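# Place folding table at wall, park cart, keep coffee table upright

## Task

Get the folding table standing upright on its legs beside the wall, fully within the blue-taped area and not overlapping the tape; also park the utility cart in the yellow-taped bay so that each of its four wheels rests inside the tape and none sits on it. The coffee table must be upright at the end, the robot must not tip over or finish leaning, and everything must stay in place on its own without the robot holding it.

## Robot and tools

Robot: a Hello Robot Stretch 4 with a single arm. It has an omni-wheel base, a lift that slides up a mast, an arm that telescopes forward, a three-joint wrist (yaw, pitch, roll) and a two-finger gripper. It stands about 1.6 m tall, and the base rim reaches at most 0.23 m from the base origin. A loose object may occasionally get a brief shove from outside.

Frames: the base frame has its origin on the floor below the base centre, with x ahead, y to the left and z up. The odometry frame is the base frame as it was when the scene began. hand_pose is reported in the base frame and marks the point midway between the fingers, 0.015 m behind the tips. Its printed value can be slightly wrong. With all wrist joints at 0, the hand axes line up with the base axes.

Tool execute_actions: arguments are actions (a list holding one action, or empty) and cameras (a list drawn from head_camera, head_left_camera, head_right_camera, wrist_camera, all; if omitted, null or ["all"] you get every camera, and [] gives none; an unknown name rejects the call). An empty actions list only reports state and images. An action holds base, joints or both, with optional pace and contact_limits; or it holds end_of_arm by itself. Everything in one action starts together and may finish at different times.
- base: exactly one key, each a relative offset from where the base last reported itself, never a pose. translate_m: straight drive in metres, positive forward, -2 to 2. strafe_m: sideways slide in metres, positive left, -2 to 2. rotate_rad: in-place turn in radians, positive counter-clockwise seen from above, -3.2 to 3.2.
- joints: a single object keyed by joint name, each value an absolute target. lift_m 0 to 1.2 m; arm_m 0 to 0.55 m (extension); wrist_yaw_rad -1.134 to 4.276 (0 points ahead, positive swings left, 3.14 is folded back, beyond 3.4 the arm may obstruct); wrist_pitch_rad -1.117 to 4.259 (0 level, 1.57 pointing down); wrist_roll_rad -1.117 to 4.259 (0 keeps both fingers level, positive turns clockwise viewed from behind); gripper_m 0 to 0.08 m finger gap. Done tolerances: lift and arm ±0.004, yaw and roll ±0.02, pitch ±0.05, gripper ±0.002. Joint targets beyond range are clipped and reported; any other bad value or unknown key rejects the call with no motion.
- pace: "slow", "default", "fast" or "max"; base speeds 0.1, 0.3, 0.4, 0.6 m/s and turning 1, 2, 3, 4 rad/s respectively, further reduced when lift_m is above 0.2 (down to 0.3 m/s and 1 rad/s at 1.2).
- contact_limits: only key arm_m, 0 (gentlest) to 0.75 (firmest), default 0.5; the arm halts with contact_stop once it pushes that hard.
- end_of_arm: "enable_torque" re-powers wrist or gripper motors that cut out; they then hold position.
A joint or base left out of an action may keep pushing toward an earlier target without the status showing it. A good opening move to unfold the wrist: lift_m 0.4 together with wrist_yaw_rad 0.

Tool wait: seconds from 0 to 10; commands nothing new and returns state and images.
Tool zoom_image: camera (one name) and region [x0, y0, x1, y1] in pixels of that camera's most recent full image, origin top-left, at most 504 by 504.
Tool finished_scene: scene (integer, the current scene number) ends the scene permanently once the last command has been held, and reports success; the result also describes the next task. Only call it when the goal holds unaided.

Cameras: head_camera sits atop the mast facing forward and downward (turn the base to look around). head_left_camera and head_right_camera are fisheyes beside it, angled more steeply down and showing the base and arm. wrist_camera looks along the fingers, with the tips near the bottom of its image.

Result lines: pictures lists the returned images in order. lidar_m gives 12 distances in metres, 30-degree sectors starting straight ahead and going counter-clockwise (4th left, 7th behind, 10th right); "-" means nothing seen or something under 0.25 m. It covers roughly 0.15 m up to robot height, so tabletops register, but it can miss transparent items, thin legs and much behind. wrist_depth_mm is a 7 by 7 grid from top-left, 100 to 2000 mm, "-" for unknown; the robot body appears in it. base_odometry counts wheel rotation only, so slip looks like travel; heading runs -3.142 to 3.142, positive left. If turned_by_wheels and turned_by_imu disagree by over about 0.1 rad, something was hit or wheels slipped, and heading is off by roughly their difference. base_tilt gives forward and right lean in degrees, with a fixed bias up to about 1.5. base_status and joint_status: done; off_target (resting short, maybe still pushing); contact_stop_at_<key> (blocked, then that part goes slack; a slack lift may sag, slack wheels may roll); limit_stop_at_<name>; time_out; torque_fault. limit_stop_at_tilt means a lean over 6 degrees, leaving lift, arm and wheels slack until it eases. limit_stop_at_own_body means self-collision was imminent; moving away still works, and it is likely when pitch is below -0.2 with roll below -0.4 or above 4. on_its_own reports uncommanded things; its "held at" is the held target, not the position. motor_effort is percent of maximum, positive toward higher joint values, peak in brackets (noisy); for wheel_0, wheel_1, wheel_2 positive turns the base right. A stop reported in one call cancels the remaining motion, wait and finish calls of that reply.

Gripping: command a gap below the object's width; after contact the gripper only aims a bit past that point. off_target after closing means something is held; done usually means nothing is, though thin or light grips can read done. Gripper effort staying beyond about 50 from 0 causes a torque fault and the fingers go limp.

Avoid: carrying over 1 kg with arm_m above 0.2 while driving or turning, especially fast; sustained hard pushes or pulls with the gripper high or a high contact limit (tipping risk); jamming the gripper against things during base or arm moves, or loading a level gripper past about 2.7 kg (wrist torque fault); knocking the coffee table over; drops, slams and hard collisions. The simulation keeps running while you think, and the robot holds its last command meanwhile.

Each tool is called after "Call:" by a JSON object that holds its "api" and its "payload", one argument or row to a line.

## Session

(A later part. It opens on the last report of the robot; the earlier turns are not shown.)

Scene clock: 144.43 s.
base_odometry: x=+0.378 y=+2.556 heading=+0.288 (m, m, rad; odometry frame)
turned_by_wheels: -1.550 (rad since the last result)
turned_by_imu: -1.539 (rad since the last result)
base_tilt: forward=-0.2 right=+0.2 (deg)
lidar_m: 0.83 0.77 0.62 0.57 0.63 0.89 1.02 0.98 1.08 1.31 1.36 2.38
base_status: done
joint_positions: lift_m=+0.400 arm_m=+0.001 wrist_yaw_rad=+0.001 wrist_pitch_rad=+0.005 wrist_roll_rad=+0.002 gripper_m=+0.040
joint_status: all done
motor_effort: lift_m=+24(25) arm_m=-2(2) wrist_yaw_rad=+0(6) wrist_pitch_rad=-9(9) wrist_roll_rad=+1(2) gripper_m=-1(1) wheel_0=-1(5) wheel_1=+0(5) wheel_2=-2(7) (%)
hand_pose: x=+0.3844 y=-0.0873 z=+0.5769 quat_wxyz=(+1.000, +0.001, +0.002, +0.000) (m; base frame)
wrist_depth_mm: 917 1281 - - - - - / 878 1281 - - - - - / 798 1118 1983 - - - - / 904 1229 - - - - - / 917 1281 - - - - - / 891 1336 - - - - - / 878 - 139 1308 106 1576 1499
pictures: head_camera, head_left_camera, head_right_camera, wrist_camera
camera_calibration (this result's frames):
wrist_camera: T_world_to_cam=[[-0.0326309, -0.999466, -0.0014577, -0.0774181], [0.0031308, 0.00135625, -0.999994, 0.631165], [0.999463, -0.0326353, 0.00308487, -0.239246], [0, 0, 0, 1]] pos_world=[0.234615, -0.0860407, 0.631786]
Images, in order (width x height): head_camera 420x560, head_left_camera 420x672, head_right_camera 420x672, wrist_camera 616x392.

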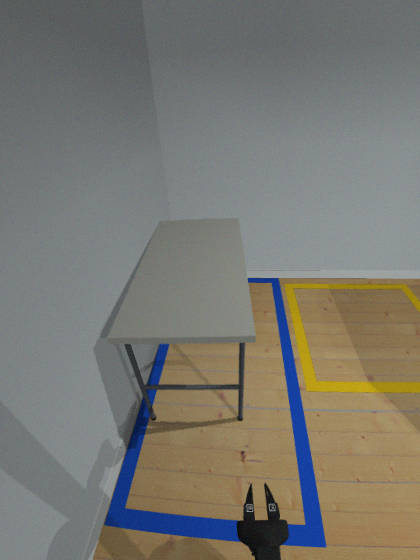

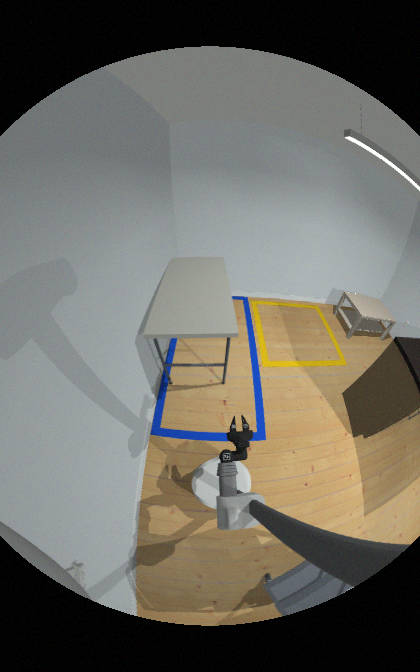

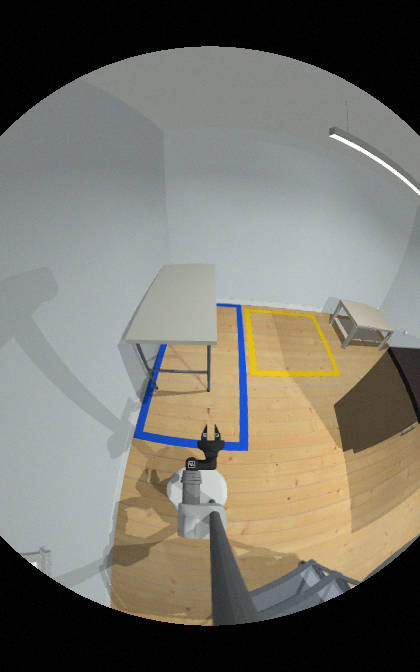

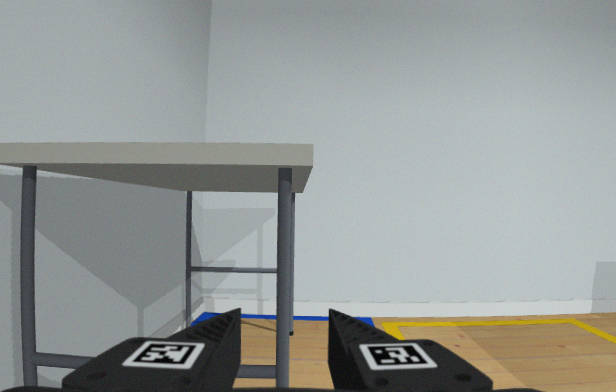

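Call:
{"api": "execute_actions", "payload": {
  "actions": [
    {"base":{"strafe_m":0.12},"joints":{"lift_m":0.33,"arm_m":0.3}}
  ],
  "cameras": []
}}

Call:
{"api": "execute_actions", "payload": {
  "actions": [
    {"base":{"translate_m":0.5}}
  ],
  "cameras": ["head_left_camera"]
}}

Call:
{"api": "execute_actions", "payload": {
  "actions": [
    {"base":{"strafe_m":-0.27},"pace":"slow"}
  ],
  "cameras": ["head_left_camera","wrist_camera"]
}}

Scene clock: 155.90 s.
base_odometry: x=+0.344 y=+2.671 heading=+0.288 (m, m, rad; odometry frame)
turned_by_wheels: +0.000 (rad since the last result)
turned_by_imu: -0.002 (rad since the last result)
base_tilt: forward=-0.1 right=+0.3 (deg)
lidar_m: 0.83 0.64 0.48 0.44 0.48 0.70 2.35 1.03 1.15 1.44 1.48 0.90
base_status: done
joint_positions: lift_m=+0.330 arm_m=+0.299 wrist_yaw_rad=+0.000 wrist_pitch_rad=+0.005 wrist_roll_rad=+0.002 gripper_m=+0.040
joint_status: all done
motor_effort: lift_m=+16(22) arm_m=+4(5) wrist_yaw_rad=+0(1) wrist_pitch_rad=-9(9) wrist_roll_rad=+2(1) gripper_m=-1(2) wheel_0=+0(7) wheel_1=-1(8) wheel_2=-1(0) (%)
hand_pose: x=+0.6828 y=-0.0874 z=+0.5075 quat_wxyz=(+1.000, +0.001, +0.002, +0.000) (m; base frame)
wrist_depth_mm: 332 330 338 340 340 1808 1808 / 407 418 424 424 384 1863 1863 / 676 788 788 778 1808 1808 1808 / 732 1042 1863 1808 1808 1756 1808 / 732 1060 1808 1808 1808 1756 1756 / 715 1042 1537 1808 1808 1808 1808 / 732 - 138 1255 106 1308 1308
pictures: none
No camera images: the call's "cameras" was empty. Leave "cameras" out to get every camera's image.

Scene clock: 159.03 s.
base_odometry: x=+0.823 y=+2.813 heading=+0.288 (m, m, rad; odometry frame)
turned_by_wheels: +0.000 (rad since the last result)
turned_by_imu: -0.001 (rad since the last result)
base_tilt: forward=-0.2 right=+0.3 (deg)
lidar_m: 0.34 0.36 0.43 0.41 0.47 0.68 1.55 1.48 1.46 1.41 2.20 0.35
base_status: done
joint_positions: lift_m=+0.330 arm_m=+0.299 wrist_yaw_rad=+0.000 wrist_pitch_rad=+0.005 wrist_roll_rad=+0.002 gripper_m=+0.040
joint_status: not commanded
motor_effort: lift_m=+17(17) arm_m=+4(5) wrist_yaw_rad=+1(1) wrist_pitch_rad=-9(9) wrist_roll_rad=+0(2) gripper_m=+0(2) wheel_0=-1(5) wheel_1=+1(4) wheel_2=+2(7) (%)
hand_pose: x=+0.6828 y=-0.0874 z=+0.5075 quat_wxyz=(+1.000, +0.001, +0.002, +0.000) (m; base frame)
wrist_depth_mm: 294 289 296 296 289 297 1336 / 407 421 424 427 415 1308 1336 / 634 798 798 788 1281 1308 1366 / 668 976 1336 1336 1336 1336 1336 / 668 976 1366 1397 1308 1308 1281 / 668 960 1336 1336 1336 1281 1308 / 691 - 139 1281 106 1281 1281
pictures: head_left_camera
Images, in order (width x height): head_left_camera 420x672.

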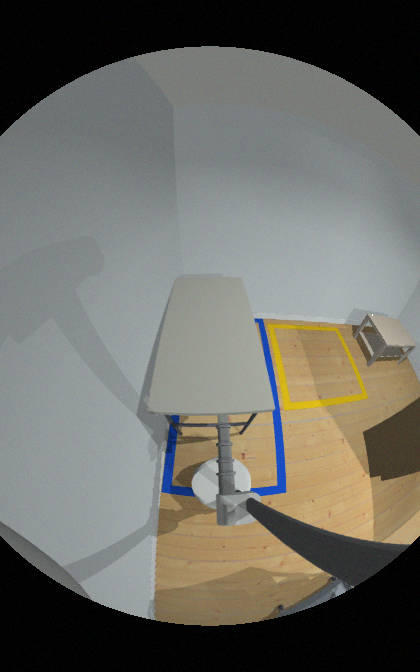

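Scene clock: 162.87 s.
base_odometry: x=+0.900 y=+2.554 heading=+0.289 (m, m, rad; odometry frame)
turned_by_wheels: +0.001 (rad since the last result)
turned_by_imu: +0.003 (rad since the last result)
base_tilt: forward=-0.2 right=+0.3 (deg)
lidar_m: 0.33 0.36 0.48 0.69 0.75 1.11 1.42 1.39 1.17 1.17 1.98 1.87
base_status: done
joint_positions: lift_m=+0.330 arm_m=+0.299 wrist_yaw_rad=+0.000 wrist_pitch_rad=+0.005 wrist_roll_rad=+0.002 gripper_m=+0.040
joint_status: not commanded
motor_effort: lift_m=+17(17) arm_m=+3(4) wrist_yaw_rad=+1(3) wrist_pitch_rad=-9(9) wrist_roll_rad=+1(2) gripper_m=-1(2) wheel_0=+9(15) wheel_1=+2(5) wheel_2=+8(9) (%)
hand_pose: x=+0.6830 y=-0.0874 z=+0.5075 quat_wxyz=(+1.000, +0.001, +0.002, +0.000) (m; base frame)
wrist_depth_mm: 297 289 294 1366 1336 1336 1281 / 410 415 421 1336 1308 1308 1281 / 788 798 809 1336 1308 1308 1281 / 960 1397 1366 1336 1281 1255 1281 / 1008 1366 1336 1336 1308 1308 1281 / 960 1336 976 1336 1308 1308 1281 / 946 - 138 1281 106 1281 1255
pictures: head_left_camera, wrist_camera
camera_calibration (this result's frames):
wrist_camera: T_world_to_cam=[[-0.0330742, -0.999452, -0.00145945, -0.0675646], [0.00317221, 0.00135527, -0.999994, 0.560723], [0.999448, -0.0330786, 0.00312565, -0.537544], [0, 0, 0, 1]] pos_world=[0.533233, -0.0860687, 0.562302]
Images, in order (width x height): head_left_camera 420x672, wrist_camera 616x392.

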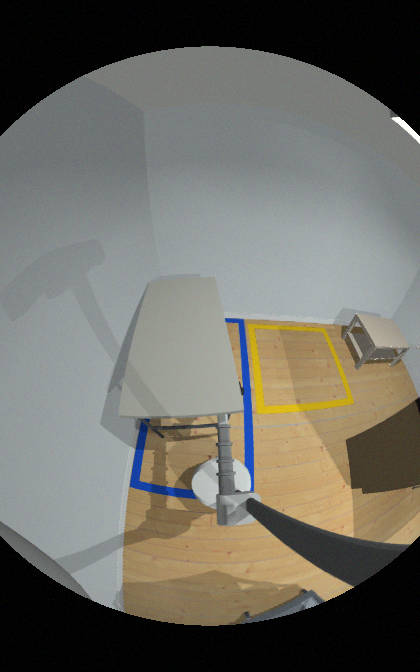

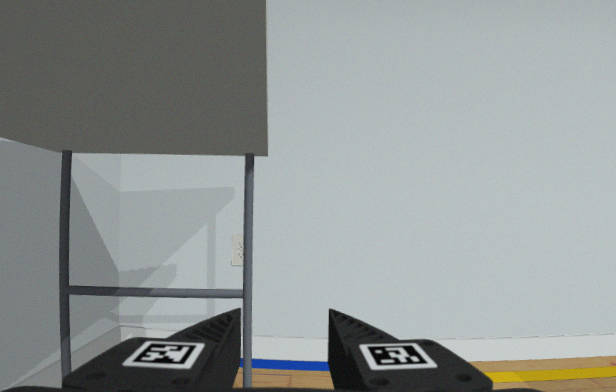

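Call:
{"api": "execute_actions", "payload": {
  "actions": [
    {"base":{"strafe_m":0.15}}
  ],
  "cameras": []
}}

Call:
{"api": "execute_actions", "payload": {
  "actions": [
    {"base":{"translate_m":-0.12},"joints":{"arm_m":0,"gripper_m":0.08}}
  ],
  "cameras": []
}}

Call:
{"api": "execute_actions", "payload": {
  "actions": [
    {"base":{"strafe_m":-0.65},"joints":{"lift_m":0.25}}
  ],
  "cameras": []
}}

Call:
{"api": "execute_actions", "payload": {
  "actions": [
    {"base":{"rotate_rad":1.57}}
  ],
  "cameras": []
}}

Call:
{"api": "execute_actions", "payload": {
  "actions": [
    {"base":{"strafe_m":-1.54}}
  ],
  "cameras": ["head_left_camera","wrist_camera"]
}}

Scene clock: 178.40 s.
base_odometry: x=+0.857 y=+2.698 heading=+0.289 (m, m, rad; odometry frame)
turned_by_wheels: +0.000 (rad since the last result)
turned_by_imu: -0.002 (rad since the last result)
base_tilt: forward=-0.2 right=+0.3 (deg)
lidar_m: 0.32 0.34 0.48 0.54 0.60 0.87 1.49 1.44 1.35 1.30 2.10 0.35
base_status: done
joint_positions: lift_m=+0.330 arm_m=+0.299 wrist_yaw_rad=+0.000 wrist_pitch_rad=+0.005 wrist_roll_rad=+0.002 gripper_m=+0.040
joint_status: not commanded
motor_effort: lift_m=+17(17) arm_m=+3(4) wrist_yaw_rad=+0(1) wrist_pitch_rad=-9(9) wrist_roll_rad=+0(1) gripper_m=-1(0) wheel_0=+0(7) wheel_1=+0(8) wheel_2=+1(7) (%)
hand_pose: x=+0.6830 y=-0.0874 z=+0.5075 quat_wxyz=(+1.000, +0.001, +0.002, +0.000) (m; base frame)
wrist_depth_mm: 294 290 296 294 290 1336 1308 / 410 421 424 424 1308 1336 1308 / 732 788 778 788 1336 1281 1308 / 820 1229 1366 1336 1308 1308 1281 / 831 1182 1336 1366 1308 1308 1308 / 820 1118 1281 1336 1308 1281 1308 / 842 - 138 1182 106 1281 1229
pictures: none
No camera images: the call's "cameras" was empty. Leave "cameras" out to get every camera's image.

Scene clock: 180.40 s.
base_odometry: x=+0.742 y=+2.664 heading=+0.289 (m, m, rad; odometry frame)
turned_by_wheels: +0.000 (rad since the last result)
turned_by_imu: -0.001 (rad since the last result)
base_tilt: forward=-0.1 right=+0.3 (deg)
lidar_m: 0.44 0.45 0.58 0.54 0.60 0.92 1.37 1.33 3.22 1.29 2.15 0.49
base_status: done
joint_positions: lift_m=+0.330 arm_m=+0.001 wrist_yaw_rad=+0.000 wrist_pitch_rad=+0.005 wrist_roll_rad=+0.002 gripper_m=+0.080
joint_status: all done
motor_effort: lift_m=+17(17) arm_m=-5(9) wrist_yaw_rad=+2(1) wrist_pitch_rad=-9(9) wrist_roll_rad=+1(0) gripper_m=+1(3) wheel_0=+1(4) wheel_1=-1(5) wheel_2=-2(7) (%)
hand_pose: x=+0.3849 y=-0.0875 z=+0.5075 quat_wxyz=(+1.000, +0.001, +0.002, +0.000) (m; base frame)
wrist_depth_mm: 290 286 290 290 286 1756 1756 / 399 413 415 413 370 1708 1708 / 778 778 778 768 647 1661 1661 / 866 1205 1756 1708 1756 1708 1661 / 878 1255 1661 1756 1708 1708 1708 / 866 1160 1756 1708 1708 1708 1661 / - 110 1255 1336 126 110 1308
pictures: none
No camera images: the call's "cameras" was empty. Leave "cameras" out to get every camera's image.

Scene clock: 183.90 s.
base_odometry: x=+0.928 y=+2.041 heading=+0.289 (m, m, rad; odometry frame)
turned_by_wheels: +0.000 (rad since the last result)
turned_by_imu: +0.002 (rad since the last result)
base_tilt: forward=-0.2 right=+0.2 (deg)
lidar_m: 1.90 0.59 0.68 1.19 1.30 1.39 1.12 3.01 0.68 0.63 0.72 1.78
base_status: done
joint_positions: lift_m=+0.250 arm_m=+0.001 wrist_yaw_rad=+0.000 wrist_pitch_rad=+0.005 wrist_roll_rad=+0.002 gripper_m=+0.080
joint_status: all done
motor_effort: lift_m=+17(15) arm_m=-5(5) wrist_yaw_rad=+1(0) wrist_pitch_rad=-9(8) wrist_roll_rad=-1(1) gripper_m=+1(1) wheel_0=+0(8) wheel_1=+2(8) wheel_2=+0(2) (%)
hand_pose: x=+0.3849 y=-0.0875 z=+0.4275 quat_wxyz=(+1.000, +0.001, +0.002, +0.000) (m; base frame)
wrist_depth_mm: 1618 1808 1756 1708 1708 1661 1708 / 1537 1808 1756 1756 1708 1618 1661 / 1182 1756 1708 1708 1661 1661 1661 / 1661 1756 1756 1708 1661 1661 1661 / 1708 1708 1661 1661 1708 1661 1661 / 1537 1618 1661 1708 1618 1661 1576 / - 110 1060 1138 126 110 1138
pictures: none
No camera images: the call's "cameras" was empty. Leave "cameras" out to get every camera's image.

Scene clock: 185.97 s.
base_odometry: x=+0.928 y=+2.041 heading=+1.859 (m, m, rad; odometry frame)
turned_by_wheels: +1.570 (rad since the last result)
turned_by_imu: +1.558 (rad since the last result)
base_tilt: forward=-0.2 right=+0.3 (deg)
lidar_m: 1.17 1.30 1.41 1.10 2.96 0.67 0.66 0.72 1.86 1.87 0.60 0.68
base_status: done
joint_positions: lift_m=+0.250 arm_m=+0.001 wrist_yaw_rad=+0.000 wrist_pitch_rad=+0.005 wrist_roll_rad=+0.002 gripper_m=+0.080
joint_status: not commanded
motor_effort: lift_m=+17(17) arm_m=-5(5) wrist_yaw_rad=-1(2) wrist_pitch_rad=-10(9) wrist_roll_rad=+1(2) gripper_m=+1(1) wheel_0=+0(6) wheel_1=+1(4) wheel_2=+0(5) (%)
hand_pose: x=+0.3849 y=-0.0874 z=+0.4274 quat_wxyz=(+1.000, +0.001, +0.002, +0.000) (m; base frame)
wrist_depth_mm: 1042 1042 1025 1008 1008 1008 976 / 1078 1025 1042 1025 1008 960 591 / 1060 1042 1025 1025 1008 991 946 / 1042 1042 1008 991 1008 976 960 / 1042 1025 1008 1025 1008 976 976 / 1025 1025 1025 976 991 960 960 / - 110 976 976 126 110 946
pictures: none
No camera images: the call's "cameras" was empty. Leave "cameras" out to get every camera's image.

Scene clock: 192.43 s.
base_odometry: x=+2.404 y=+2.479 heading=+1.859 (m, m, rad; odometry frame)
turned_by_wheels: +0.000 (rad since the last result)
turned_by_imu: +0.002 (rad since the last result)
base_tilt: forward=-0.2 right=+0.2 (deg)
lidar_m: 0.43 0.45 0.59 2.68 1.47 1.31 1.17 0.50 0.37 0.35 0.40 0.47
base_status: done
joint_positions: lift_m=+0.250 arm_m=+0.001 wrist_yaw_rad=+0.000 wrist_pitch_rad=+0.005 wrist_roll_rad=+0.002 gripper_m=+0.080
joint_status: not commanded
motor_effort: lift_m=+18(17) arm_m=-5(5) wrist_yaw_rad=+2(1) wrist_pitch_rad=-8(9) wrist_roll_rad=+1(1) gripper_m=+0(0) wheel_0=-2(7) wheel_1=+1(9) wheel_2=-1(0) (%)
hand_pose: x=+0.3849 y=-0.0874 z=+0.4274 quat_wxyz=(+1.000, +0.001, +0.002, +0.000) (m; base frame)
wrist_depth_mm: 455 449 455 410 866 750 525 / 621 640 647 549 854 759 512 / 917 891 878 798 866 768 517 / 904 891 878 778 842 778 512 / 904 891 866 778 854 759 508 / 891 878 878 535 866 759 500 / - 110 842 364 126 110 -
pictures: head_left_camera, wrist_camera
camera_calibration (this result's frames):
wrist_camera: T_world_to_cam=[[-0.0333261, -0.999443, -0.00145904, -0.0774965], [0.003137, 0.00135524, -0.999994, 0.481652], [0.99944, -0.0333305, 0.00309009, -0.239372], [0, 0, 0, 1]] pos_world=[0.235145, -0.0860846, 0.482276]
Images, in order (width x height): head_left_camera 420x672, wrist_camera 616x392.

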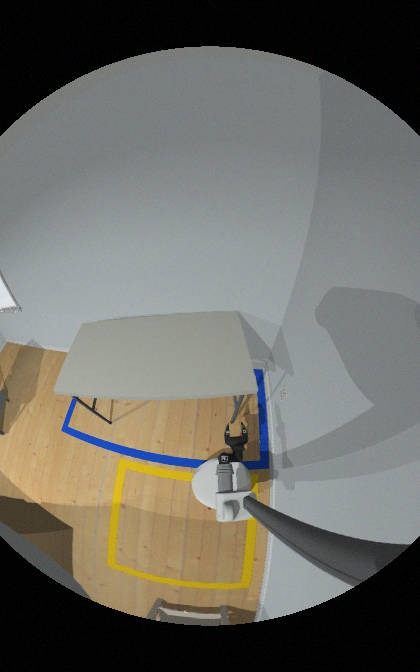

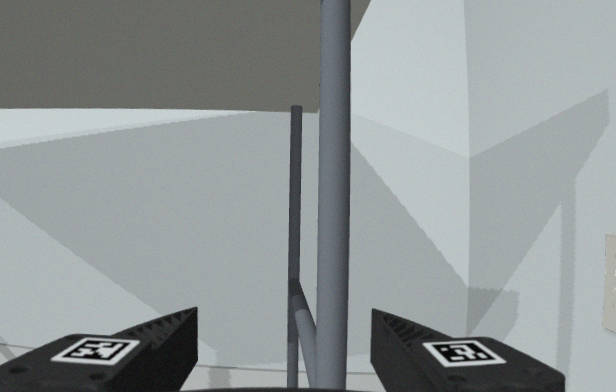

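Call:
{"api": "execute_actions", "payload": {
  "actions": [
    {"base":{"strafe_m":-0.03},"joints":{"arm_m":0.12},"pace":"slow"}
  ],
  "cameras": ["wrist_camera"]
}}

Call:
{"api": "execute_actions", "payload": {
  "actions": [
    {"joints":{"gripper_m":0.0}}
  ],
  "cameras": []
}}

Call:
{"api": "execute_actions", "payload": {
  "actions": [
    {"base":{"translate_m":-0.11},"pace":"slow"}
  ],
  "cameras": ["wrist_camera"]
}}

Call:
{"api": "execute_actions", "payload": {
  "actions": [
    {"joints":{"gripper_m":0.08}}
  ],
  "cameras": []
}}

Call:
{"api": "execute_actions", "payload": {
  "actions": [
    {"base":{"translate_m":-0.1},"joints":{"arm_m":0}}
  ],
  "cameras": ["head_left_camera","wrist_camera"]
}}

Scene clock: 205.17 s.
base_odometry: x=+2.433 y=+2.487 heading=+1.859 (m, m, rad; odometry frame)
turned_by_wheels: +0.000 (rad since the last result)
turned_by_imu: -0.002 (rad since the last result)
base_tilt: forward=-0.2 right=+0.3 (deg)
lidar_m: 0.42 0.45 0.59 2.70 1.50 1.31 1.06 0.47 0.34 0.33 0.35 0.50
base_status: done
joint_positions: lift_m=+0.250 arm_m=+0.119 wrist_yaw_rad=+0.000 wrist_pitch_rad=+0.005 wrist_roll_rad=+0.002 gripper_m=+0.080
joint_status: all done
motor_effort: lift_m=+17(17) arm_m=+5(9) wrist_yaw_rad=+1(2) wrist_pitch_rad=-9(9) wrist_roll_rad=+2(2) gripper_m=+1(1) wheel_0=+0(5) wheel_1=-1(5) wheel_2=-1(0) (%)
hand_pose: x=+0.5027 y=-0.0874 z=+0.4274 quat_wxyz=(+1.000, +0.001, +0.002, +0.000) (m; base frame)
wrist_depth_mm: 455 449 455 163 759 707 496 / 640 654 654 163 750 732 496 / 778 768 759 162 741 732 488 / 778 768 768 162 732 715 484 / 778 768 759 161 723 699 484 / 768 759 732 162 732 707 488 / - 110 741 161 126 110 -
pictures: wrist_camera
camera_calibration (this result's frames):
wrist_camera: T_world_to_cam=[[-0.0333264, -0.999443, -0.0014591, -0.0735697], [0.00313688, 0.0013553, -0.999994, 0.481283], [0.99944, -0.0333307, 0.00308997, -0.357134], [0, 0, 0, 1]] pos_world=[0.352973, -0.0860846, 0.482276]
Images, in order (width x height): wrist_camera 616x392.

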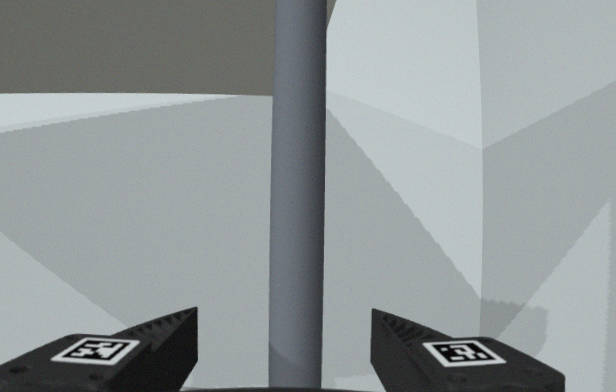

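Scene clock: 206.40 s.
base_odometry: x=+2.433 y=+2.487 heading=+1.858 (m, m, rad; odometry frame)
turned_by_wheels: -0.001 (rad since the last result)
turned_by_imu: -0.001 (rad since the last result)
base_tilt: forward=-0.1 right=+0.3 (deg)
lidar_m: 0.42 0.47 0.62 2.70 1.49 1.33 1.05 0.45 0.33 0.31 0.36 0.48
base_status: not commanded
joint_positions: lift_m=+0.250 arm_m=+0.119 wrist_yaw_rad=-0.006 wrist_pitch_rad=+0.005 wrist_roll_rad=+0.002 gripper_m=+0.017
joint_status: gripper_m off_target (ended at +0.017, target +0.000)
on_its_own: gripper_m is held at +0.014, not at your +0.000, by its contact guard: the fingers met something; wrist_yaw_rad is at rest, and its effort (+18) is outside its rest range (-13 to +13)
motor_effort: lift_m=+18(17) arm_m=+4(4) wrist_yaw_rad=+18(19) wrist_pitch_rad=-9(9) wrist_roll_rad=+0(0) gripper_m=-30(32) wheel_0=-6(6) wheel_1=-2(2) wheel_2=-4(3) (%)
hand_pose: x=+0.5022 y=-0.0888 z=+0.4274 quat_wxyz=(+1.000, +0.001, +0.002, -0.003) (m; base frame)
wrist_depth_mm: 455 445 455 163 759 683 477 / 634 647 647 161 750 683 484 / 768 778 768 161 750 699 473 / 788 768 750 161 741 699 473 / 768 778 750 161 741 699 466 / 759 759 759 158 732 668 469 / 750 750 109 155 110 668 469
pictures: none
No camera images: the call's "cameras" was empty. Leave "cameras" out to get every camera's image.

Scene clock: 208.80 s.
base_odometry: x=+2.464 y=+2.382 heading=+1.858 (m, m, rad; odometry frame)
turned_by_wheels: +0.000 (rad since the last result)
turned_by_imu: -0.001 (rad since the last result)
base_tilt: forward=-0.2 right=+0.3 (deg)
lidar_m: 0.54 0.54 0.76 2.71 1.44 1.19 1.05 0.41 0.34 0.31 0.36 0.52
base_status: done
joint_positions: lift_m=+0.250 arm_m=+0.119 wrist_yaw_rad=-0.001 wrist_pitch_rad=+0.004 wrist_roll_rad=+0.002 gripper_m=+0.014
joint_status: not commanded
on_its_own: gripper_m is held at +0.014, not at your +0.000, by its contact guard: the fingers met something
motor_effort: lift_m=+17(18) arm_m=+4(4) wrist_yaw_rad=+3(20) wrist_pitch_rad=-8(10) wrist_roll_rad=+1(0) gripper_m=-3(30) wheel_0=-2(9) wheel_1=-1(7) wheel_2=+1(5) (%)
hand_pose: x=+0.5028 y=-0.0875 z=+0.4275 quat_wxyz=(+1.000, +0.001, +0.002, +0.000) (m; base frame)
wrist_depth_mm: 455 445 459 413 866 691 473 / 634 654 661 654 854 691 477 / 891 878 866 854 842 699 473 / 878 878 866 854 866 691 466 / 891 878 866 854 842 691 462 / 891 891 842 271 831 683 466 / 866 866 108 264 111 668 462
pictures: wrist_camera
camera_calibration (this result's frames):
wrist_camera: T_world_to_cam=[[-0.0337335, -0.99943, -0.00146916, -0.0734419], [0.00349445, 0.00135204, -0.999993, 0.481178], [0.999425, -0.0337384, 0.00344685, -0.357443], [0, 0, 0, 1]] pos_world=[0.353078, -0.0861101, 0.482299]
Images, in order (width x height): wrist_camera 616x392.

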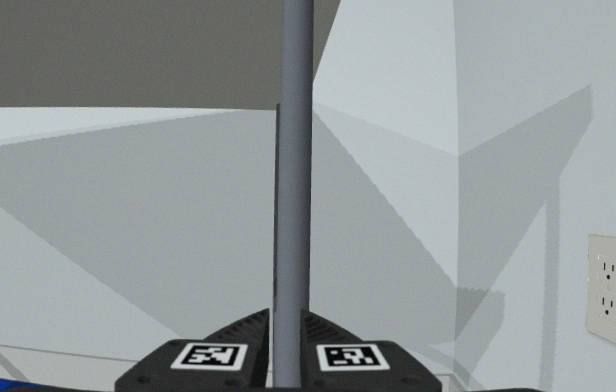

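Scene clock: 210.07 s.
base_odometry: x=+2.464 y=+2.382 heading=+1.858 (m, m, rad; odometry frame)
turned_by_wheels: +0.000 (rad since the last result)
turned_by_imu: +0.000 (rad since the last result)
base_tilt: forward=-0.2 right=+0.3 (deg)
lidar_m: 0.53 0.55 0.76 2.71 1.43 1.22 1.06 0.49 0.32 0.31 0.35 0.55
base_status: not commanded
joint_positions: lift_m=+0.250 arm_m=+0.119 wrist_yaw_rad=-0.001 wrist_pitch_rad=+0.004 wrist_roll_rad=+0.002 gripper_m=+0.080
joint_status: all done
motor_effort: lift_m=+18(18) arm_m=+4(4) wrist_yaw_rad=+2(4) wrist_pitch_rad=-7(8) wrist_roll_rad=+1(1) gripper_m=+1(2) wheel_0=-2(2) wheel_1=-1(1) wheel_2=+1(1) (%)
hand_pose: x=+0.5028 y=-0.0875 z=+0.4275 quat_wxyz=(+1.000, +0.001, +0.002, +0.000) (m; base frame)
wrist_depth_mm: 455 452 459 415 866 676 473 / 634 647 647 654 854 683 473 / 904 878 878 854 854 699 469 / 878 866 878 842 854 691 466 / 878 866 842 842 842 691 466 / 878 891 854 842 831 676 466 / - 110 831 820 126 110 -
pictures: none
No camera images: the call's "cameras" was empty. Leave "cameras" out to get every camera's image.

Scene clock: 211.60 s.
base_odometry: x=+2.493 y=+2.286 heading=+1.858 (m, m, rad; odometry frame)
turned_by_wheels: +0.000 (rad since the last result)
turned_by_imu: -0.001 (rad since the last result)
base_tilt: forward=-0.2 right=+0.4 (deg)
lidar_m: 0.64 0.66 0.88 1.84 1.38 1.12 1.00 0.45 0.33 0.31 0.34 0.53
base_status: done
joint_positions: lift_m=+0.250 arm_m=+0.001 wrist_yaw_rad=+0.000 wrist_pitch_rad=+0.005 wrist_roll_rad=+0.002 gripper_m=+0.080
joint_status: all done
motor_effort: lift_m=+18(17) arm_m=-5(6) wrist_yaw_rad=+2(3) wrist_pitch_rad=-8(8) wrist_roll_rad=-1(1) gripper_m=+0(1) wheel_0=-1(4) wheel_1=+0(5) wheel_2=-2(9) (%)
hand_pose: x=+0.3849 y=-0.0874 z=+0.4274 quat_wxyz=(+1.000, +0.001, +0.002, +0.000) (m; base frame)
wrist_depth_mm: 449 442 459 477 1078 634 445 / 627 647 647 715 1042 640 449 / 1098 1118 1098 1098 1060 661 439 / 1118 1138 1078 1060 1060 654 436 / 1098 1118 1098 1060 1078 661 427 / 1098 1098 1060 1078 1060 634 439 / - 110 1060 1060 126 110 -
pictures: head_left_camera, wrist_camera
camera_calibration (this result's frames):
wrist_camera: T_world_to_cam=[[-0.0332962, -0.999444, -0.00145924, -0.0775027], [0.00320256, 0.00135335, -0.999994, 0.481641], [0.99944, -0.0333007, 0.00315572, -0.239369], [0, 0, 0, 1]] pos_world=[0.235112, -0.0860826, 0.48228]
Images, in order (width x height): head_left_camera 420x672, wrist_camera 616x392.

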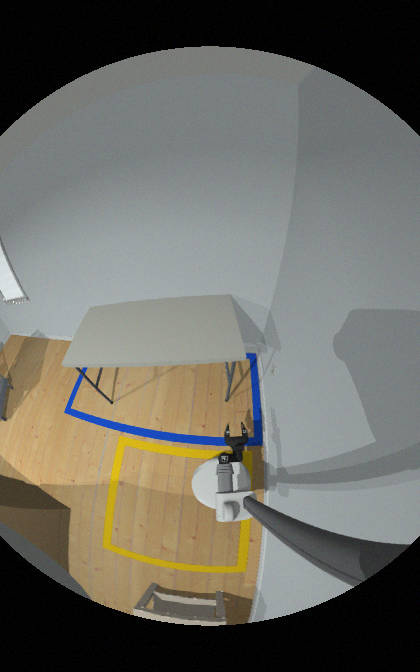

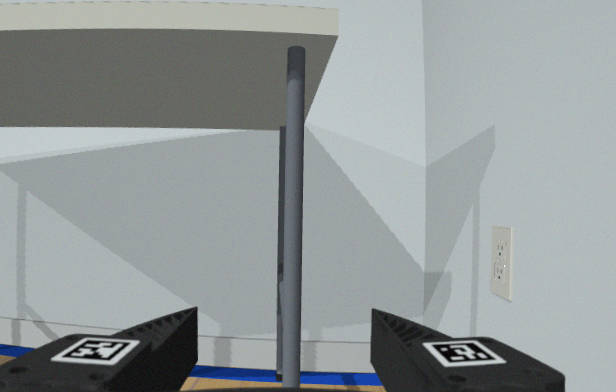

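Deeper.

Call:
{"api": "execute_actions", "payload": {
  "actions": [
    {"joints":{"arm_m":0.375}}
  ],
  "cameras": []
}}

Call:
{"api": "execute_actions", "payload": {
  "actions": [
    {"joints":{"gripper_m":0.0}}
  ],
  "cameras": []
}}

Call:
{"api": "execute_actions", "payload": {
  "actions": [
    {"joints":{"arm_m":0.25},"pace":"slow"}
  ],
  "cameras": []
}}

Call:
{"api": "execute_actions", "payload": {
  "actions": [
    {"joints":{"gripper_m":0.08}}
  ],
  "cameras": []
}}

Call:
{"api": "execute_actions", "payload": {
  "actions": [
    {"joints":{"arm_m":0}}
  ],
  "cameras": ["head_left_camera","wrist_camera"]
}}

Scene clock: 222.70 s.
base_odometry: x=+2.493 y=+2.286 heading=+1.858 (m, m, rad; odometry frame)
turned_by_wheels: +0.000 (rad since the last result)
turned_by_imu: -0.002 (rad since the last result)
base_tilt: forward=-0.1 right=+0.3 (deg)
lidar_m: 0.61 0.66 0.88 1.80 1.40 1.13 1.03 0.44 0.32 0.32 0.34 0.55
base_status: not commanded
joint_positions: lift_m=+0.250 arm_m=+0.374 wrist_yaw_rad=+0.000 wrist_pitch_rad=+0.005 wrist_roll_rad=+0.002 gripper_m=+0.080
joint_status: all done
motor_effort: lift_m=+18(17) arm_m=+4(6) wrist_yaw_rad=+1(1) wrist_pitch_rad=-8(9) wrist_roll_rad=+0(2) gripper_m=+1(1) wheel_0=-1(1) wheel_1=+1(1) wheel_2=-2(2) (%)
hand_pose: x=+0.7578 y=-0.0874 z=+0.4274 quat_wxyz=(+1.000, +0.001, +0.002, +0.000) (m; base frame)
wrist_depth_mm: 459 452 459 115 707 691 500 / 640 661 668 115 699 683 488 / 732 732 707 115 691 699 492 / 723 723 715 114 691 691 492 / 723 723 707 114 691 676 488 / 723 723 699 113 691 683 496 / - 110 707 112 126 110 -
pictures: none
No camera images: the call's "cameras" was empty. Leave "cameras" out to get every camera's image.

Scene clock: 223.93 s.
base_odometry: x=+2.493 y=+2.286 heading=+1.857 (m, m, rad; odometry frame)
turned_by_wheels: -0.001 (rad since the last result)
turned_by_imu: -0.001 (rad since the last result)
base_tilt: forward=-0.2 right=+0.3 (deg)
lidar_m: 0.60 0.67 0.89 1.82 1.39 1.11 1.03 0.44 0.31 0.31 0.34 0.52
base_status: not commanded
joint_positions: lift_m=+0.250 arm_m=+0.374 wrist_yaw_rad=-0.003 wrist_pitch_rad=+0.005 wrist_roll_rad=+0.004 gripper_m=+0.022
joint_status: gripper_m off_target (ended at +0.022, target +0.000)
on_its_own: gripper_m is held at +0.017, not at your +0.000, by its contact guard: the fingers met something
motor_effort: lift_m=+17(17) arm_m=+4(4) wrist_yaw_rad=+10(11) wrist_pitch_rad=-9(10) wrist_roll_rad=-3(6) gripper_m=-48(60) wheel_0=-7(7) wheel_1=-3(2) wheel_2=-4(4) (%)
hand_pose: x=+0.7576 y=-0.0881 z=+0.4274 quat_wxyz=(+1.000, +0.002, +0.002, -0.002) (m; base frame)
wrist_depth_mm: 462 449 442 116 699 699 484 / 634 654 661 115 699 683 488 / 732 723 707 115 699 691 473 / 732 715 715 115 691 691 484 / 732 715 699 114 699 683 473 / 723 707 699 114 699 676 480 / 715 715 113 111 110 683 477
pictures: none
No camera images: the call's "cameras" was empty. Leave "cameras" out to get every camera's image.

Scene clock: 226.47 s.
base_odometry: x=+2.493 y=+2.286 heading=+1.859 (m, m, rad; odometry frame)
turned_by_wheels: +0.002 (rad since the last result)
turned_by_imu: +0.001 (rad since the last result)
base_tilt: forward=-0.1 right=+0.3 (deg)
lidar_m: 0.52 0.58 0.80 1.81 1.39 1.10 1.00 0.44 0.31 0.31 0.36 0.54
base_status: not commanded
joint_positions: lift_m=+0.250 arm_m=+0.252 wrist_yaw_rad=+0.008 wrist_pitch_rad=+0.006 wrist_roll_rad=+0.003 gripper_m=+0.022
joint_status: all done
on_its_own: gripper_m is held at +0.017, not at your +0.000, by its contact guard: the fingers met something; wrist_yaw_rad is at rest, and its effort (-22) is outside its rest range (-13 to +13)
motor_effort: lift_m=+18(18) arm_m=-9(10) wrist_yaw_rad=-22(21) wrist_pitch_rad=-13(14) wrist_roll_rad=+0(2) gripper_m=-46(46) wheel_0=+0(8) wheel_1=+0(3) wheel_2=+6(6) (%)
hand_pose: x=+0.6358 y=-0.0858 z=+0.4271 quat_wxyz=(+1.000, +0.002, +0.003, +0.004) (m; base frame)
wrist_depth_mm: 459 455 445 117 809 715 492 / 627 661 661 117 820 723 496 / 854 854 831 116 820 732 488 / 866 854 842 116 809 732 488 / 854 842 820 116 809 723 480 / 831 842 842 116 798 723 484 / 854 842 114 112 110 691 480
pictures: none
No camera images: the call's "cameras" was empty. Leave "cameras" out to get every camera's image.

Scene clock: 227.70 s.
base_odometry: x=+2.493 y=+2.286 heading=+1.858 (m, m, rad; odometry frame)
turned_by_wheels: +0.000 (rad since the last result)
turned_by_imu: -0.001 (rad since the last result)
base_tilt: forward=-0.1 right=+0.2 (deg)
lidar_m: 0.53 0.58 0.84 1.80 1.39 1.11 1.00 0.45 0.33 0.31 0.35 0.53
base_status: not commanded
joint_positions: lift_m=+0.250 arm_m=+0.251 wrist_yaw_rad=+0.001 wrist_pitch_rad=+0.005 wrist_roll_rad=+0.003 gripper_m=+0.080
joint_status: all done
motor_effort: lift_m=+18(17) arm_m=-5(9) wrist_yaw_rad=-2(20) wrist_pitch_rad=-11(13) wrist_roll_rad=+2(1) gripper_m=+0(45) wheel_0=-1(1) wheel_1=+0(0) wheel_2=+0(6) (%)
hand_pose: x=+0.6345 y=-0.0873 z=+0.4273 quat_wxyz=(+1.000, +0.001, +0.003, +0.000) (m; base frame)
wrist_depth_mm: 459 452 445 123 831 699 480 / 627 661 597 123 831 707 484 / 866 854 854 123 831 707 473 / 854 842 842 123 798 715 473 / 842 842 831 124 820 691 469 / 854 866 831 124 798 683 473 / - 110 156 809 126 110 -
pictures: none
No camera images: the call's "cameras" was empty. Leave "cameras" out to get every camera's image.

Scene clock: 229.57 s.
base_odometry: x=+2.493 y=+2.286 heading=+1.858 (m, m, rad; odometry frame)
turned_by_wheels: +0.000 (rad since the last result)
turned_by_imu: -0.001 (rad since the last result)
base_tilt: forward=-0.1 right=+0.3 (deg)
lidar_m: 0.53 0.55 0.82 1.82 1.39 1.11 1.01 0.45 0.34 0.30 0.32 0.52
base_status: not commanded
joint_positions: lift_m=+0.250 arm_m=+0.001 wrist_yaw_rad=+0.000 wrist_pitch_rad=+0.005 wrist_roll_rad=+0.003 gripper_m=+0.080
joint_status: all done
motor_effort: lift_m=+18(17) arm_m=-5(6) wrist_yaw_rad=+0(0) wrist_pitch_rad=-9(11) wrist_roll_rad=+0(0) gripper_m=+1(1) wheel_0=-1(1) wheel_1=+0(0) wheel_2=+0(0) (%)
hand_pose: x=+0.3849 y=-0.0874 z=+0.4274 quat_wxyz=(+1.000, +0.001, +0.002, +0.000) (m; base frame)
wrist_depth_mm: 452 445 455 439 1078 640 445 / 640 640 647 647 1078 647 449 / 1098 1118 1078 1078 1042 647 439 / 1138 1118 1060 1078 1060 647 436 / 1118 1138 1098 1060 1042 640 430 / 1098 1138 1060 1042 1042 634 439 / - 110 1060 1042 126 110 -
pictures: head_left_camera, wrist_camera
camera_calibration (this result's frames):
wrist_camera: T_world_to_cam=[[-0.0333185, -0.999444, -0.0015937, -0.0774401], [0.00312966, 0.00149025, -0.999994, 0.481665], [0.99944, -0.0333233, 0.00307827, -0.239367], [0, 0, 0, 1]] pos_world=[0.235146, -0.0860914, 0.482276]
Images, in order (width x height): head_left_camera 420x672, wrist_camera 616x392.

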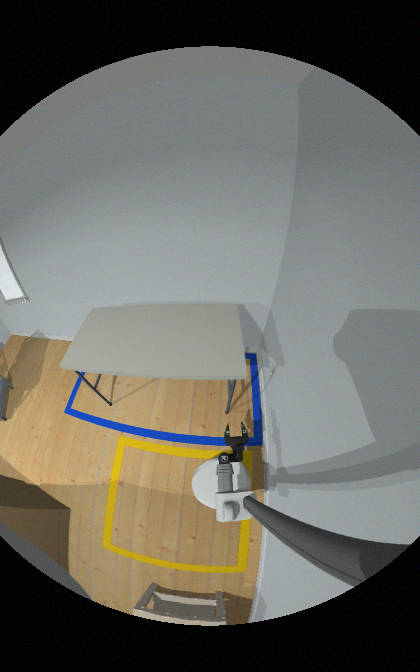

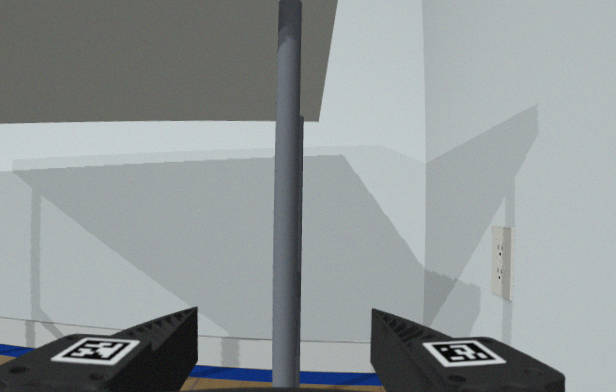

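Call:
{"api": "execute_actions", "payload": {
  "actions": [
    {"base":{"rotate_rad":1.62}}
  ],
  "cameras": []
}}

Call:
{"api": "execute_actions", "payload": {
  "actions": [
    {"base":{"translate_m":2}}
  ],
  "cameras": ["head_right_camera","wrist_camera","head_camera"]
}}

Scene clock: 235.80 s.
base_odometry: x=+2.493 y=+2.286 heading=-2.805 (m, m, rad; odometry frame)
turned_by_wheels: +1.620 (rad since the last result)
turned_by_imu: +1.607 (rad since the last result)
base_tilt: forward=-0.1 right=+0.2 (deg)
lidar_m: 1.58 1.42 1.10 0.85 0.43 0.31 0.29 0.37 0.57 0.52 0.59 0.86
base_status: done
joint_positions: lift_m=+0.250 arm_m=+0.001 wrist_yaw_rad=+0.000 wrist_pitch_rad=+0.005 wrist_roll_rad=+0.003 gripper_m=+0.080
joint_status: not commanded
motor_effort: lift_m=+17(17) arm_m=-5(5) wrist_yaw_rad=+1(0) wrist_pitch_rad=-9(10) wrist_roll_rad=+0(1) gripper_m=+0(1) wheel_0=+2(6) wheel_1=+1(6) wheel_2=+2(6) (%)
hand_pose: x=+0.3849 y=-0.0874 z=+0.4274 quat_wxyz=(+1.000, +0.001, +0.002, +0.000) (m; base frame)
wrist_depth_mm: - - - - - - - / 1138 1281 - - - - - / 1138 1098 - - - - 1863 / 1138 1138 - - - - 1921 / 1138 1160 - - - - 1983 / 1118 1118 1499 1756 1756 1708 1464 / - 110 1060 1160 126 110 1138
pictures: none
No camera images: the call's "cameras" was empty. Leave "cameras" out to get every camera's image.

Scene clock: 243.93 s.
base_odometry: x=+0.605 y=+1.625 heading=-2.805 (m, m, rad; odometry frame)
turned_by_wheels: +0.000 (rad since the last result)
turned_by_imu: -0.002 (rad since the last result)
base_tilt: forward=-0.2 right=+0.3 (deg)
lidar_m: 0.78 2.59 2.10 0.33 0.32 0.53 2.30 1.15 1.38 1.56 1.73 0.70
base_status: done
joint_positions: lift_m=+0.250 arm_m=+0.001 wrist_yaw_rad=+0.000 wrist_pitch_rad=+0.005 wrist_roll_rad=+0.003 gripper_m=+0.080
joint_status: not commanded
motor_effort: lift_m=+17(17) arm_m=-5(5) wrist_yaw_rad=+1(0) wrist_pitch_rad=-10(9) wrist_roll_rad=+0(1) gripper_m=+1(0) wheel_0=-1(5) wheel_1=+0(7) wheel_2=+0(9) (%)
hand_pose: x=+0.3849 y=-0.0874 z=+0.4274 quat_wxyz=(+1.000, +0.001, +0.002, +0.000) (m; base frame)
wrist_depth_mm: - - - - 569 585 627 / - - - 931 768 820 778 / - - - - - - - / - - - 842 504 544 615 / - - - - - - - / 1618 1618 1708 1537 976 1060 1708 / - 110 1078 820 126 110 798
pictures: head_camera, head_right_camera, wrist_camera
camera_calibration (this result's frames):
wrist_camera: T_world_to_cam=[[-0.0332373, -0.999446, -0.00159509, -0.077454], [0.00312947, 0.0014919, -0.999994, 0.481665], [0.999443, -0.033242, 0.00307815, -0.239352], [0, 0, 0, 1]] pos_world=[0.235137, -0.0860863, 0.482276]
Images, in order (width x height): head_camera 420x560, head_right_camera 420x672, wrist_camera 616x392.

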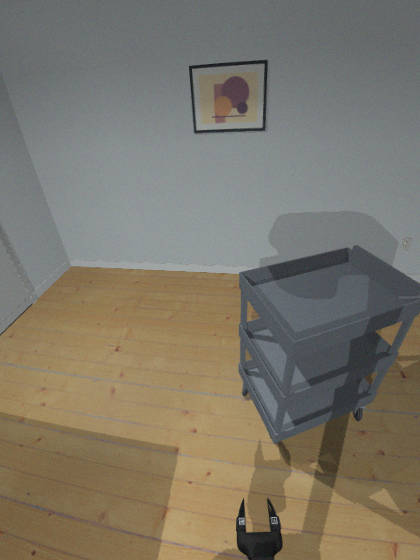

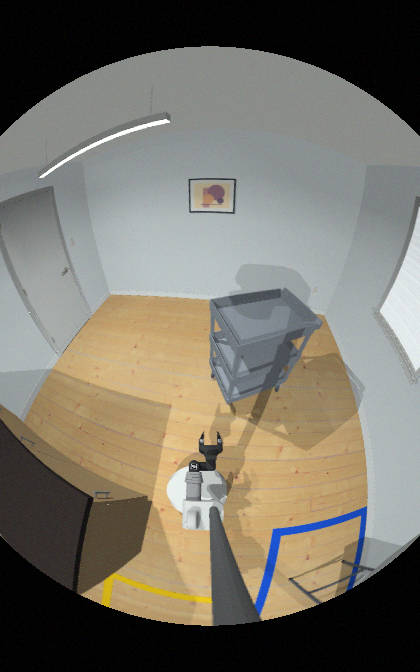

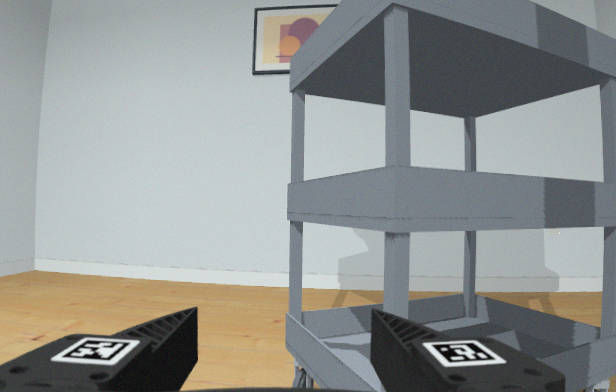

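Call:
{"api": "execute_actions", "payload": {
  "actions": [
    {"base":{"strafe_m":-0.87},"joints":{"wrist_yaw_rad":3.05}}
  ],
  "cameras": []
}}

Call:
{"api": "execute_actions", "payload": {
  "actions": [
    {"base":{"translate_m":0.65},"joints":{"lift_m":0.134}}
  ],
  "cameras": ["head_right_camera","wrist_camera"]
}}

Call:
{"api": "execute_actions", "payload": {
  "actions": [
    {"base":{"translate_m":0.4},"pace":"slow"}
  ],
  "cameras": ["head_right_camera"]
}}

Scene clock: 259.77 s.
base_odometry: x=+0.317 y=+2.446 heading=-2.805 (m, m, rad; odometry frame)
turned_by_wheels: +0.000 (rad since the last result)
turned_by_imu: +0.001 (rad since the last result)
base_tilt: forward=-0.3 right=+0.3 (deg)
lidar_m: 0.83 0.85 2.99 1.15 1.29 2.47 0.94 0.89 0.73 0.71 0.78 1.20
base_status: done
joint_positions: lift_m=+0.250 arm_m=+0.001 wrist_yaw_rad=+3.050 wrist_pitch_rad=+0.005 wrist_roll_rad=+0.003 gripper_m=+0.080
joint_status: all done
motor_effort: lift_m=+18(18) arm_m=-4(4) wrist_yaw_rad=+3(6) wrist_pitch_rad=-9(9) wrist_roll_rad=+1(1) gripper_m=+1(1) wheel_0=-2(9) wheel_1=+2(8) wheel_2=+0(1) (%)
hand_pose: x=-0.0316 y=+0.1066 z=+0.4274 quat_wxyz=(+0.046, -0.002, +0.001, +0.999) (m; base frame)
wrist_depth_mm: 139 192 - - - - - / - 142 - - - - - / 109 141 1118 - - - - / 122 144 - - - - - / 1078 1464 - - - - - / 1118 1397 1708 1756 1808 1756 1756 / - 110 1078 1118 126 110 1160
pictures: none
No camera images: the call's "cameras" was empty. Leave "cameras" out to get every camera's image.

Scene clock: 263.40 s.
base_odometry: x=-0.296 y=+2.231 heading=-2.805 (m, m, rad; odometry frame)
turned_by_wheels: +0.000 (rad since the last result)
turned_by_imu: -0.001 (rad since the last result)
base_tilt: forward=-0.2 right=+0.3 (deg)
lidar_m: 0.25 0.25 0.25 0.49 1.36 2.78 1.62 1.03 0.81 0.78 0.86 1.44
base_status: done
joint_positions: lift_m=+0.134 arm_m=+0.001 wrist_yaw_rad=+3.050 wrist_pitch_rad=+0.005 wrist_roll_rad=+0.003 gripper_m=+0.080
joint_status: all done
motor_effort: lift_m=+16(17) arm_m=-4(5) wrist_yaw_rad=+1(0) wrist_pitch_rad=-9(9) wrist_roll_rad=+2(1) gripper_m=+0(0) wheel_0=-1(5) wheel_1=+1(4) wheel_2=+0(8) (%)
hand_pose: x=-0.0316 y=+0.1066 z=+0.3115 quat_wxyz=(+0.046, -0.002, +0.001, +0.999) (m; base frame)
wrist_depth_mm: 139 192 - - - - - / - 142 - - - - 1537 / 109 141 - - - - 1366 / 121 143 - - - - 1397 / 1182 1808 - - - - 1366 / 1118 1255 1397 1397 1366 1366 1255 / - 110 842 878 126 110 878
pictures: head_right_camera, wrist_camera
camera_calibration (this result's frames):
wrist_camera: T_world_to_cam=[[0.124744, 0.992188, -0.00159709, -0.104836], [-0.00325385, -0.00120056, -0.999994, 0.366876], [-0.992184, 0.124749, 0.00307866, 0.103912], [0, 0, 0, 1]] pos_world=[0.117372, 0.0914944, 0.366387]
Images, in order (width x height): head_right_camera 420x672, wrist_camera 616x392.

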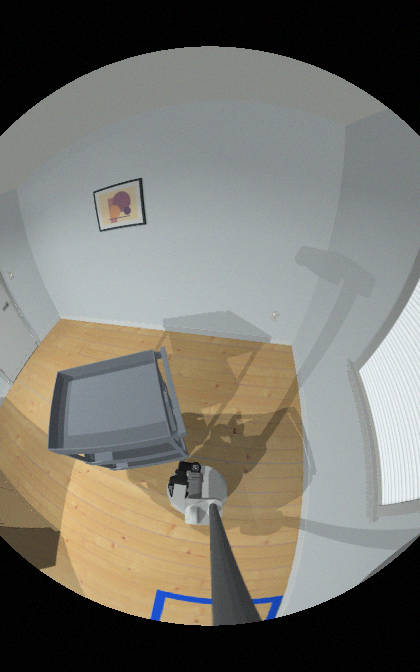

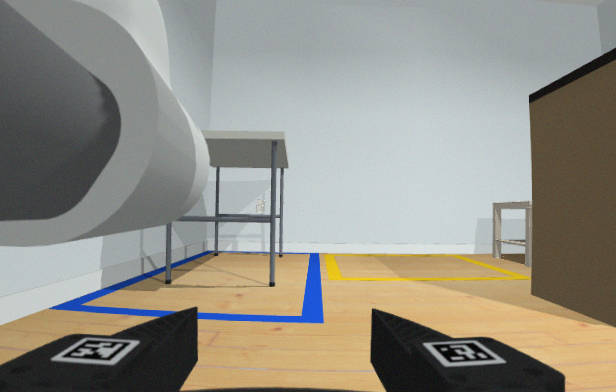

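Scene clock: 268.70 s.
base_odometry: x=-0.673 y=+2.099 heading=-2.805 (m, m, rad; odometry frame)
turned_by_wheels: +0.000 (rad since the last result)
turned_by_imu: -0.001 (rad since the last result)
base_tilt: forward=-0.2 right=+0.2 (deg)
lidar_m: 0.26 0.25 0.25 0.25 0.31 1.73 2.09 1.12 0.87 0.85 1.02 1.22
base_status: done
joint_positions: lift_m=+0.134 arm_m=+0.001 wrist_yaw_rad=+3.050 wrist_pitch_rad=+0.005 wrist_roll_rad=+0.003 gripper_m=+0.080
joint_status: not commanded
motor_effort: lift_m=+16(16) arm_m=-1(4) wrist_yaw_rad=+0(13) wrist_pitch_rad=-9(9) wrist_roll_rad=+1(1) gripper_m=+0(0) wheel_0=+1(6) wheel_1=+2(8) wheel_2=-1(7) (%)
hand_pose: x=-0.0322 y=+0.1064 z=+0.3115 quat_wxyz=(+0.046, -0.002, +0.001, +0.999) (m; base frame)
wrist_depth_mm: 138 193 - - - - - / - 142 - - - - 1397 / 109 141 - - - 1921 1397 / 121 143 - - - 1863 1366 / 1308 1983 - - - 1863 1336 / 1205 1308 1366 1397 1366 1336 1336 / - 110 831 878 126 110 -
pictures: head_right_camera
Images, in order (width x height): head_right_camera 420x672.

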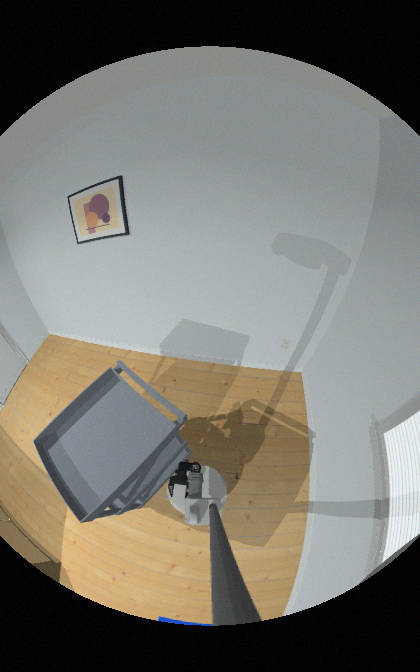

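Call:
{"api": "execute_actions", "payload": {
  "actions": [
    {"base":{"rotate_rad":1.0},"pace":"slow"}
  ],
  "cameras": []
}}

Call:
{"api": "execute_actions", "payload": {
  "actions": [
    {"base":{"translate_m":0.35},"pace":"slow"}
  ],
  "cameras": ["head_right_camera"]
}}

Scene clock: 279.43 s.
base_odometry: x=-0.673 y=+2.099 heading=-1.805 (m, m, rad; odometry frame)
turned_by_wheels: +1.000 (rad since the last result)
turned_by_imu: +0.991 (rad since the last result)
base_tilt: forward=-0.1 right=+0.2 (deg)
lidar_m: 0.25 0.25 0.26 1.61 1.99 1.13 0.88 0.84 0.96 1.25 0.27 0.25
base_status: done
joint_positions: lift_m=+0.134 arm_m=+0.001 wrist_yaw_rad=+3.050 wrist_pitch_rad=+0.005 wrist_roll_rad=+0.003 gripper_m=+0.080
joint_status: not commanded
motor_effort: lift_m=+16(16) arm_m=-2(2) wrist_yaw_rad=+1(1) wrist_pitch_rad=-9(9) wrist_roll_rad=+1(1) gripper_m=+0(0) wheel_0=-1(6) wheel_1=+1(6) wheel_2=-1(5) (%)
hand_pose: x=-0.0322 y=+0.1064 z=+0.3115 quat_wxyz=(+0.046, -0.002, +0.001, +0.999) (m; base frame)
wrist_depth_mm: 138 192 1098 1255 1537 1921 - / - 142 1078 1255 1464 1756 - / 109 141 1078 1255 1430 1808 - / 121 144 1098 1229 1464 1808 - / 842 946 1098 1229 1499 1756 - / 854 917 1060 1205 1397 1308 1308 / - 110 831 891 126 110 878
pictures: none
No camera images: the call's "cameras" was empty. Leave "cameras" out to get every camera's image.

Scene clock: 284.20 s.
base_odometry: x=-0.755 y=+1.758 heading=-1.805 (m, m, rad; odometry frame)
turned_by_wheels: +0.000 (rad since the last result)
turned_by_imu: -0.001 (rad since the last result)
base_tilt: forward=-0.2 right=+0.2 (deg)
lidar_m: 0.25 0.25 0.25 1.56 2.20 1.56 1.20 1.18 1.33 1.12 0.47 0.25
base_status: done
joint_positions: lift_m=+0.134 arm_m=+0.001 wrist_yaw_rad=+3.050 wrist_pitch_rad=+0.005 wrist_roll_rad=+0.003 gripper_m=+0.080
joint_status: not commanded
motor_effort: lift_m=+16(16) arm_m=-2(2) wrist_yaw_rad=-1(1) wrist_pitch_rad=-9(9) wrist_roll_rad=-1(0) gripper_m=+0(1) wheel_0=+2(6) wheel_1=+1(5) wheel_2=-3(9) (%)
hand_pose: x=-0.0322 y=+0.1064 z=+0.3115 quat_wxyz=(+0.046, -0.002, +0.001, +0.999) (m; base frame)
wrist_depth_mm: 138 192 1397 1661 1921 - - / - 142 1430 1661 1921 - - / 109 141 1397 1618 1921 - - / 121 143 1430 1618 1921 - - / 1098 1255 1397 1661 1808 - - / 1098 1160 1308 1366 1397 1366 1336 / - 110 820 904 126 110 878
pictures: head_right_camera
Images, in order (width x height): head_right_camera 420x672.

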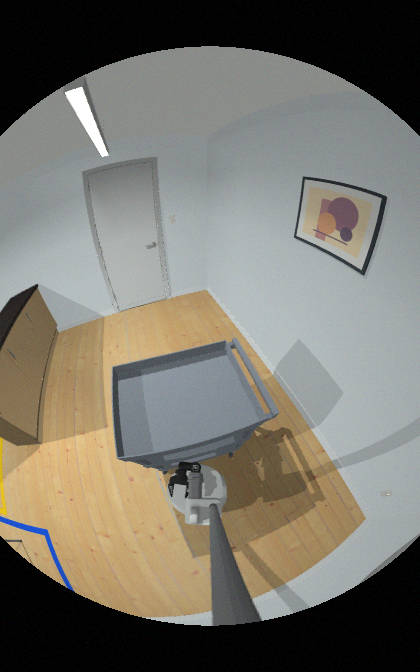

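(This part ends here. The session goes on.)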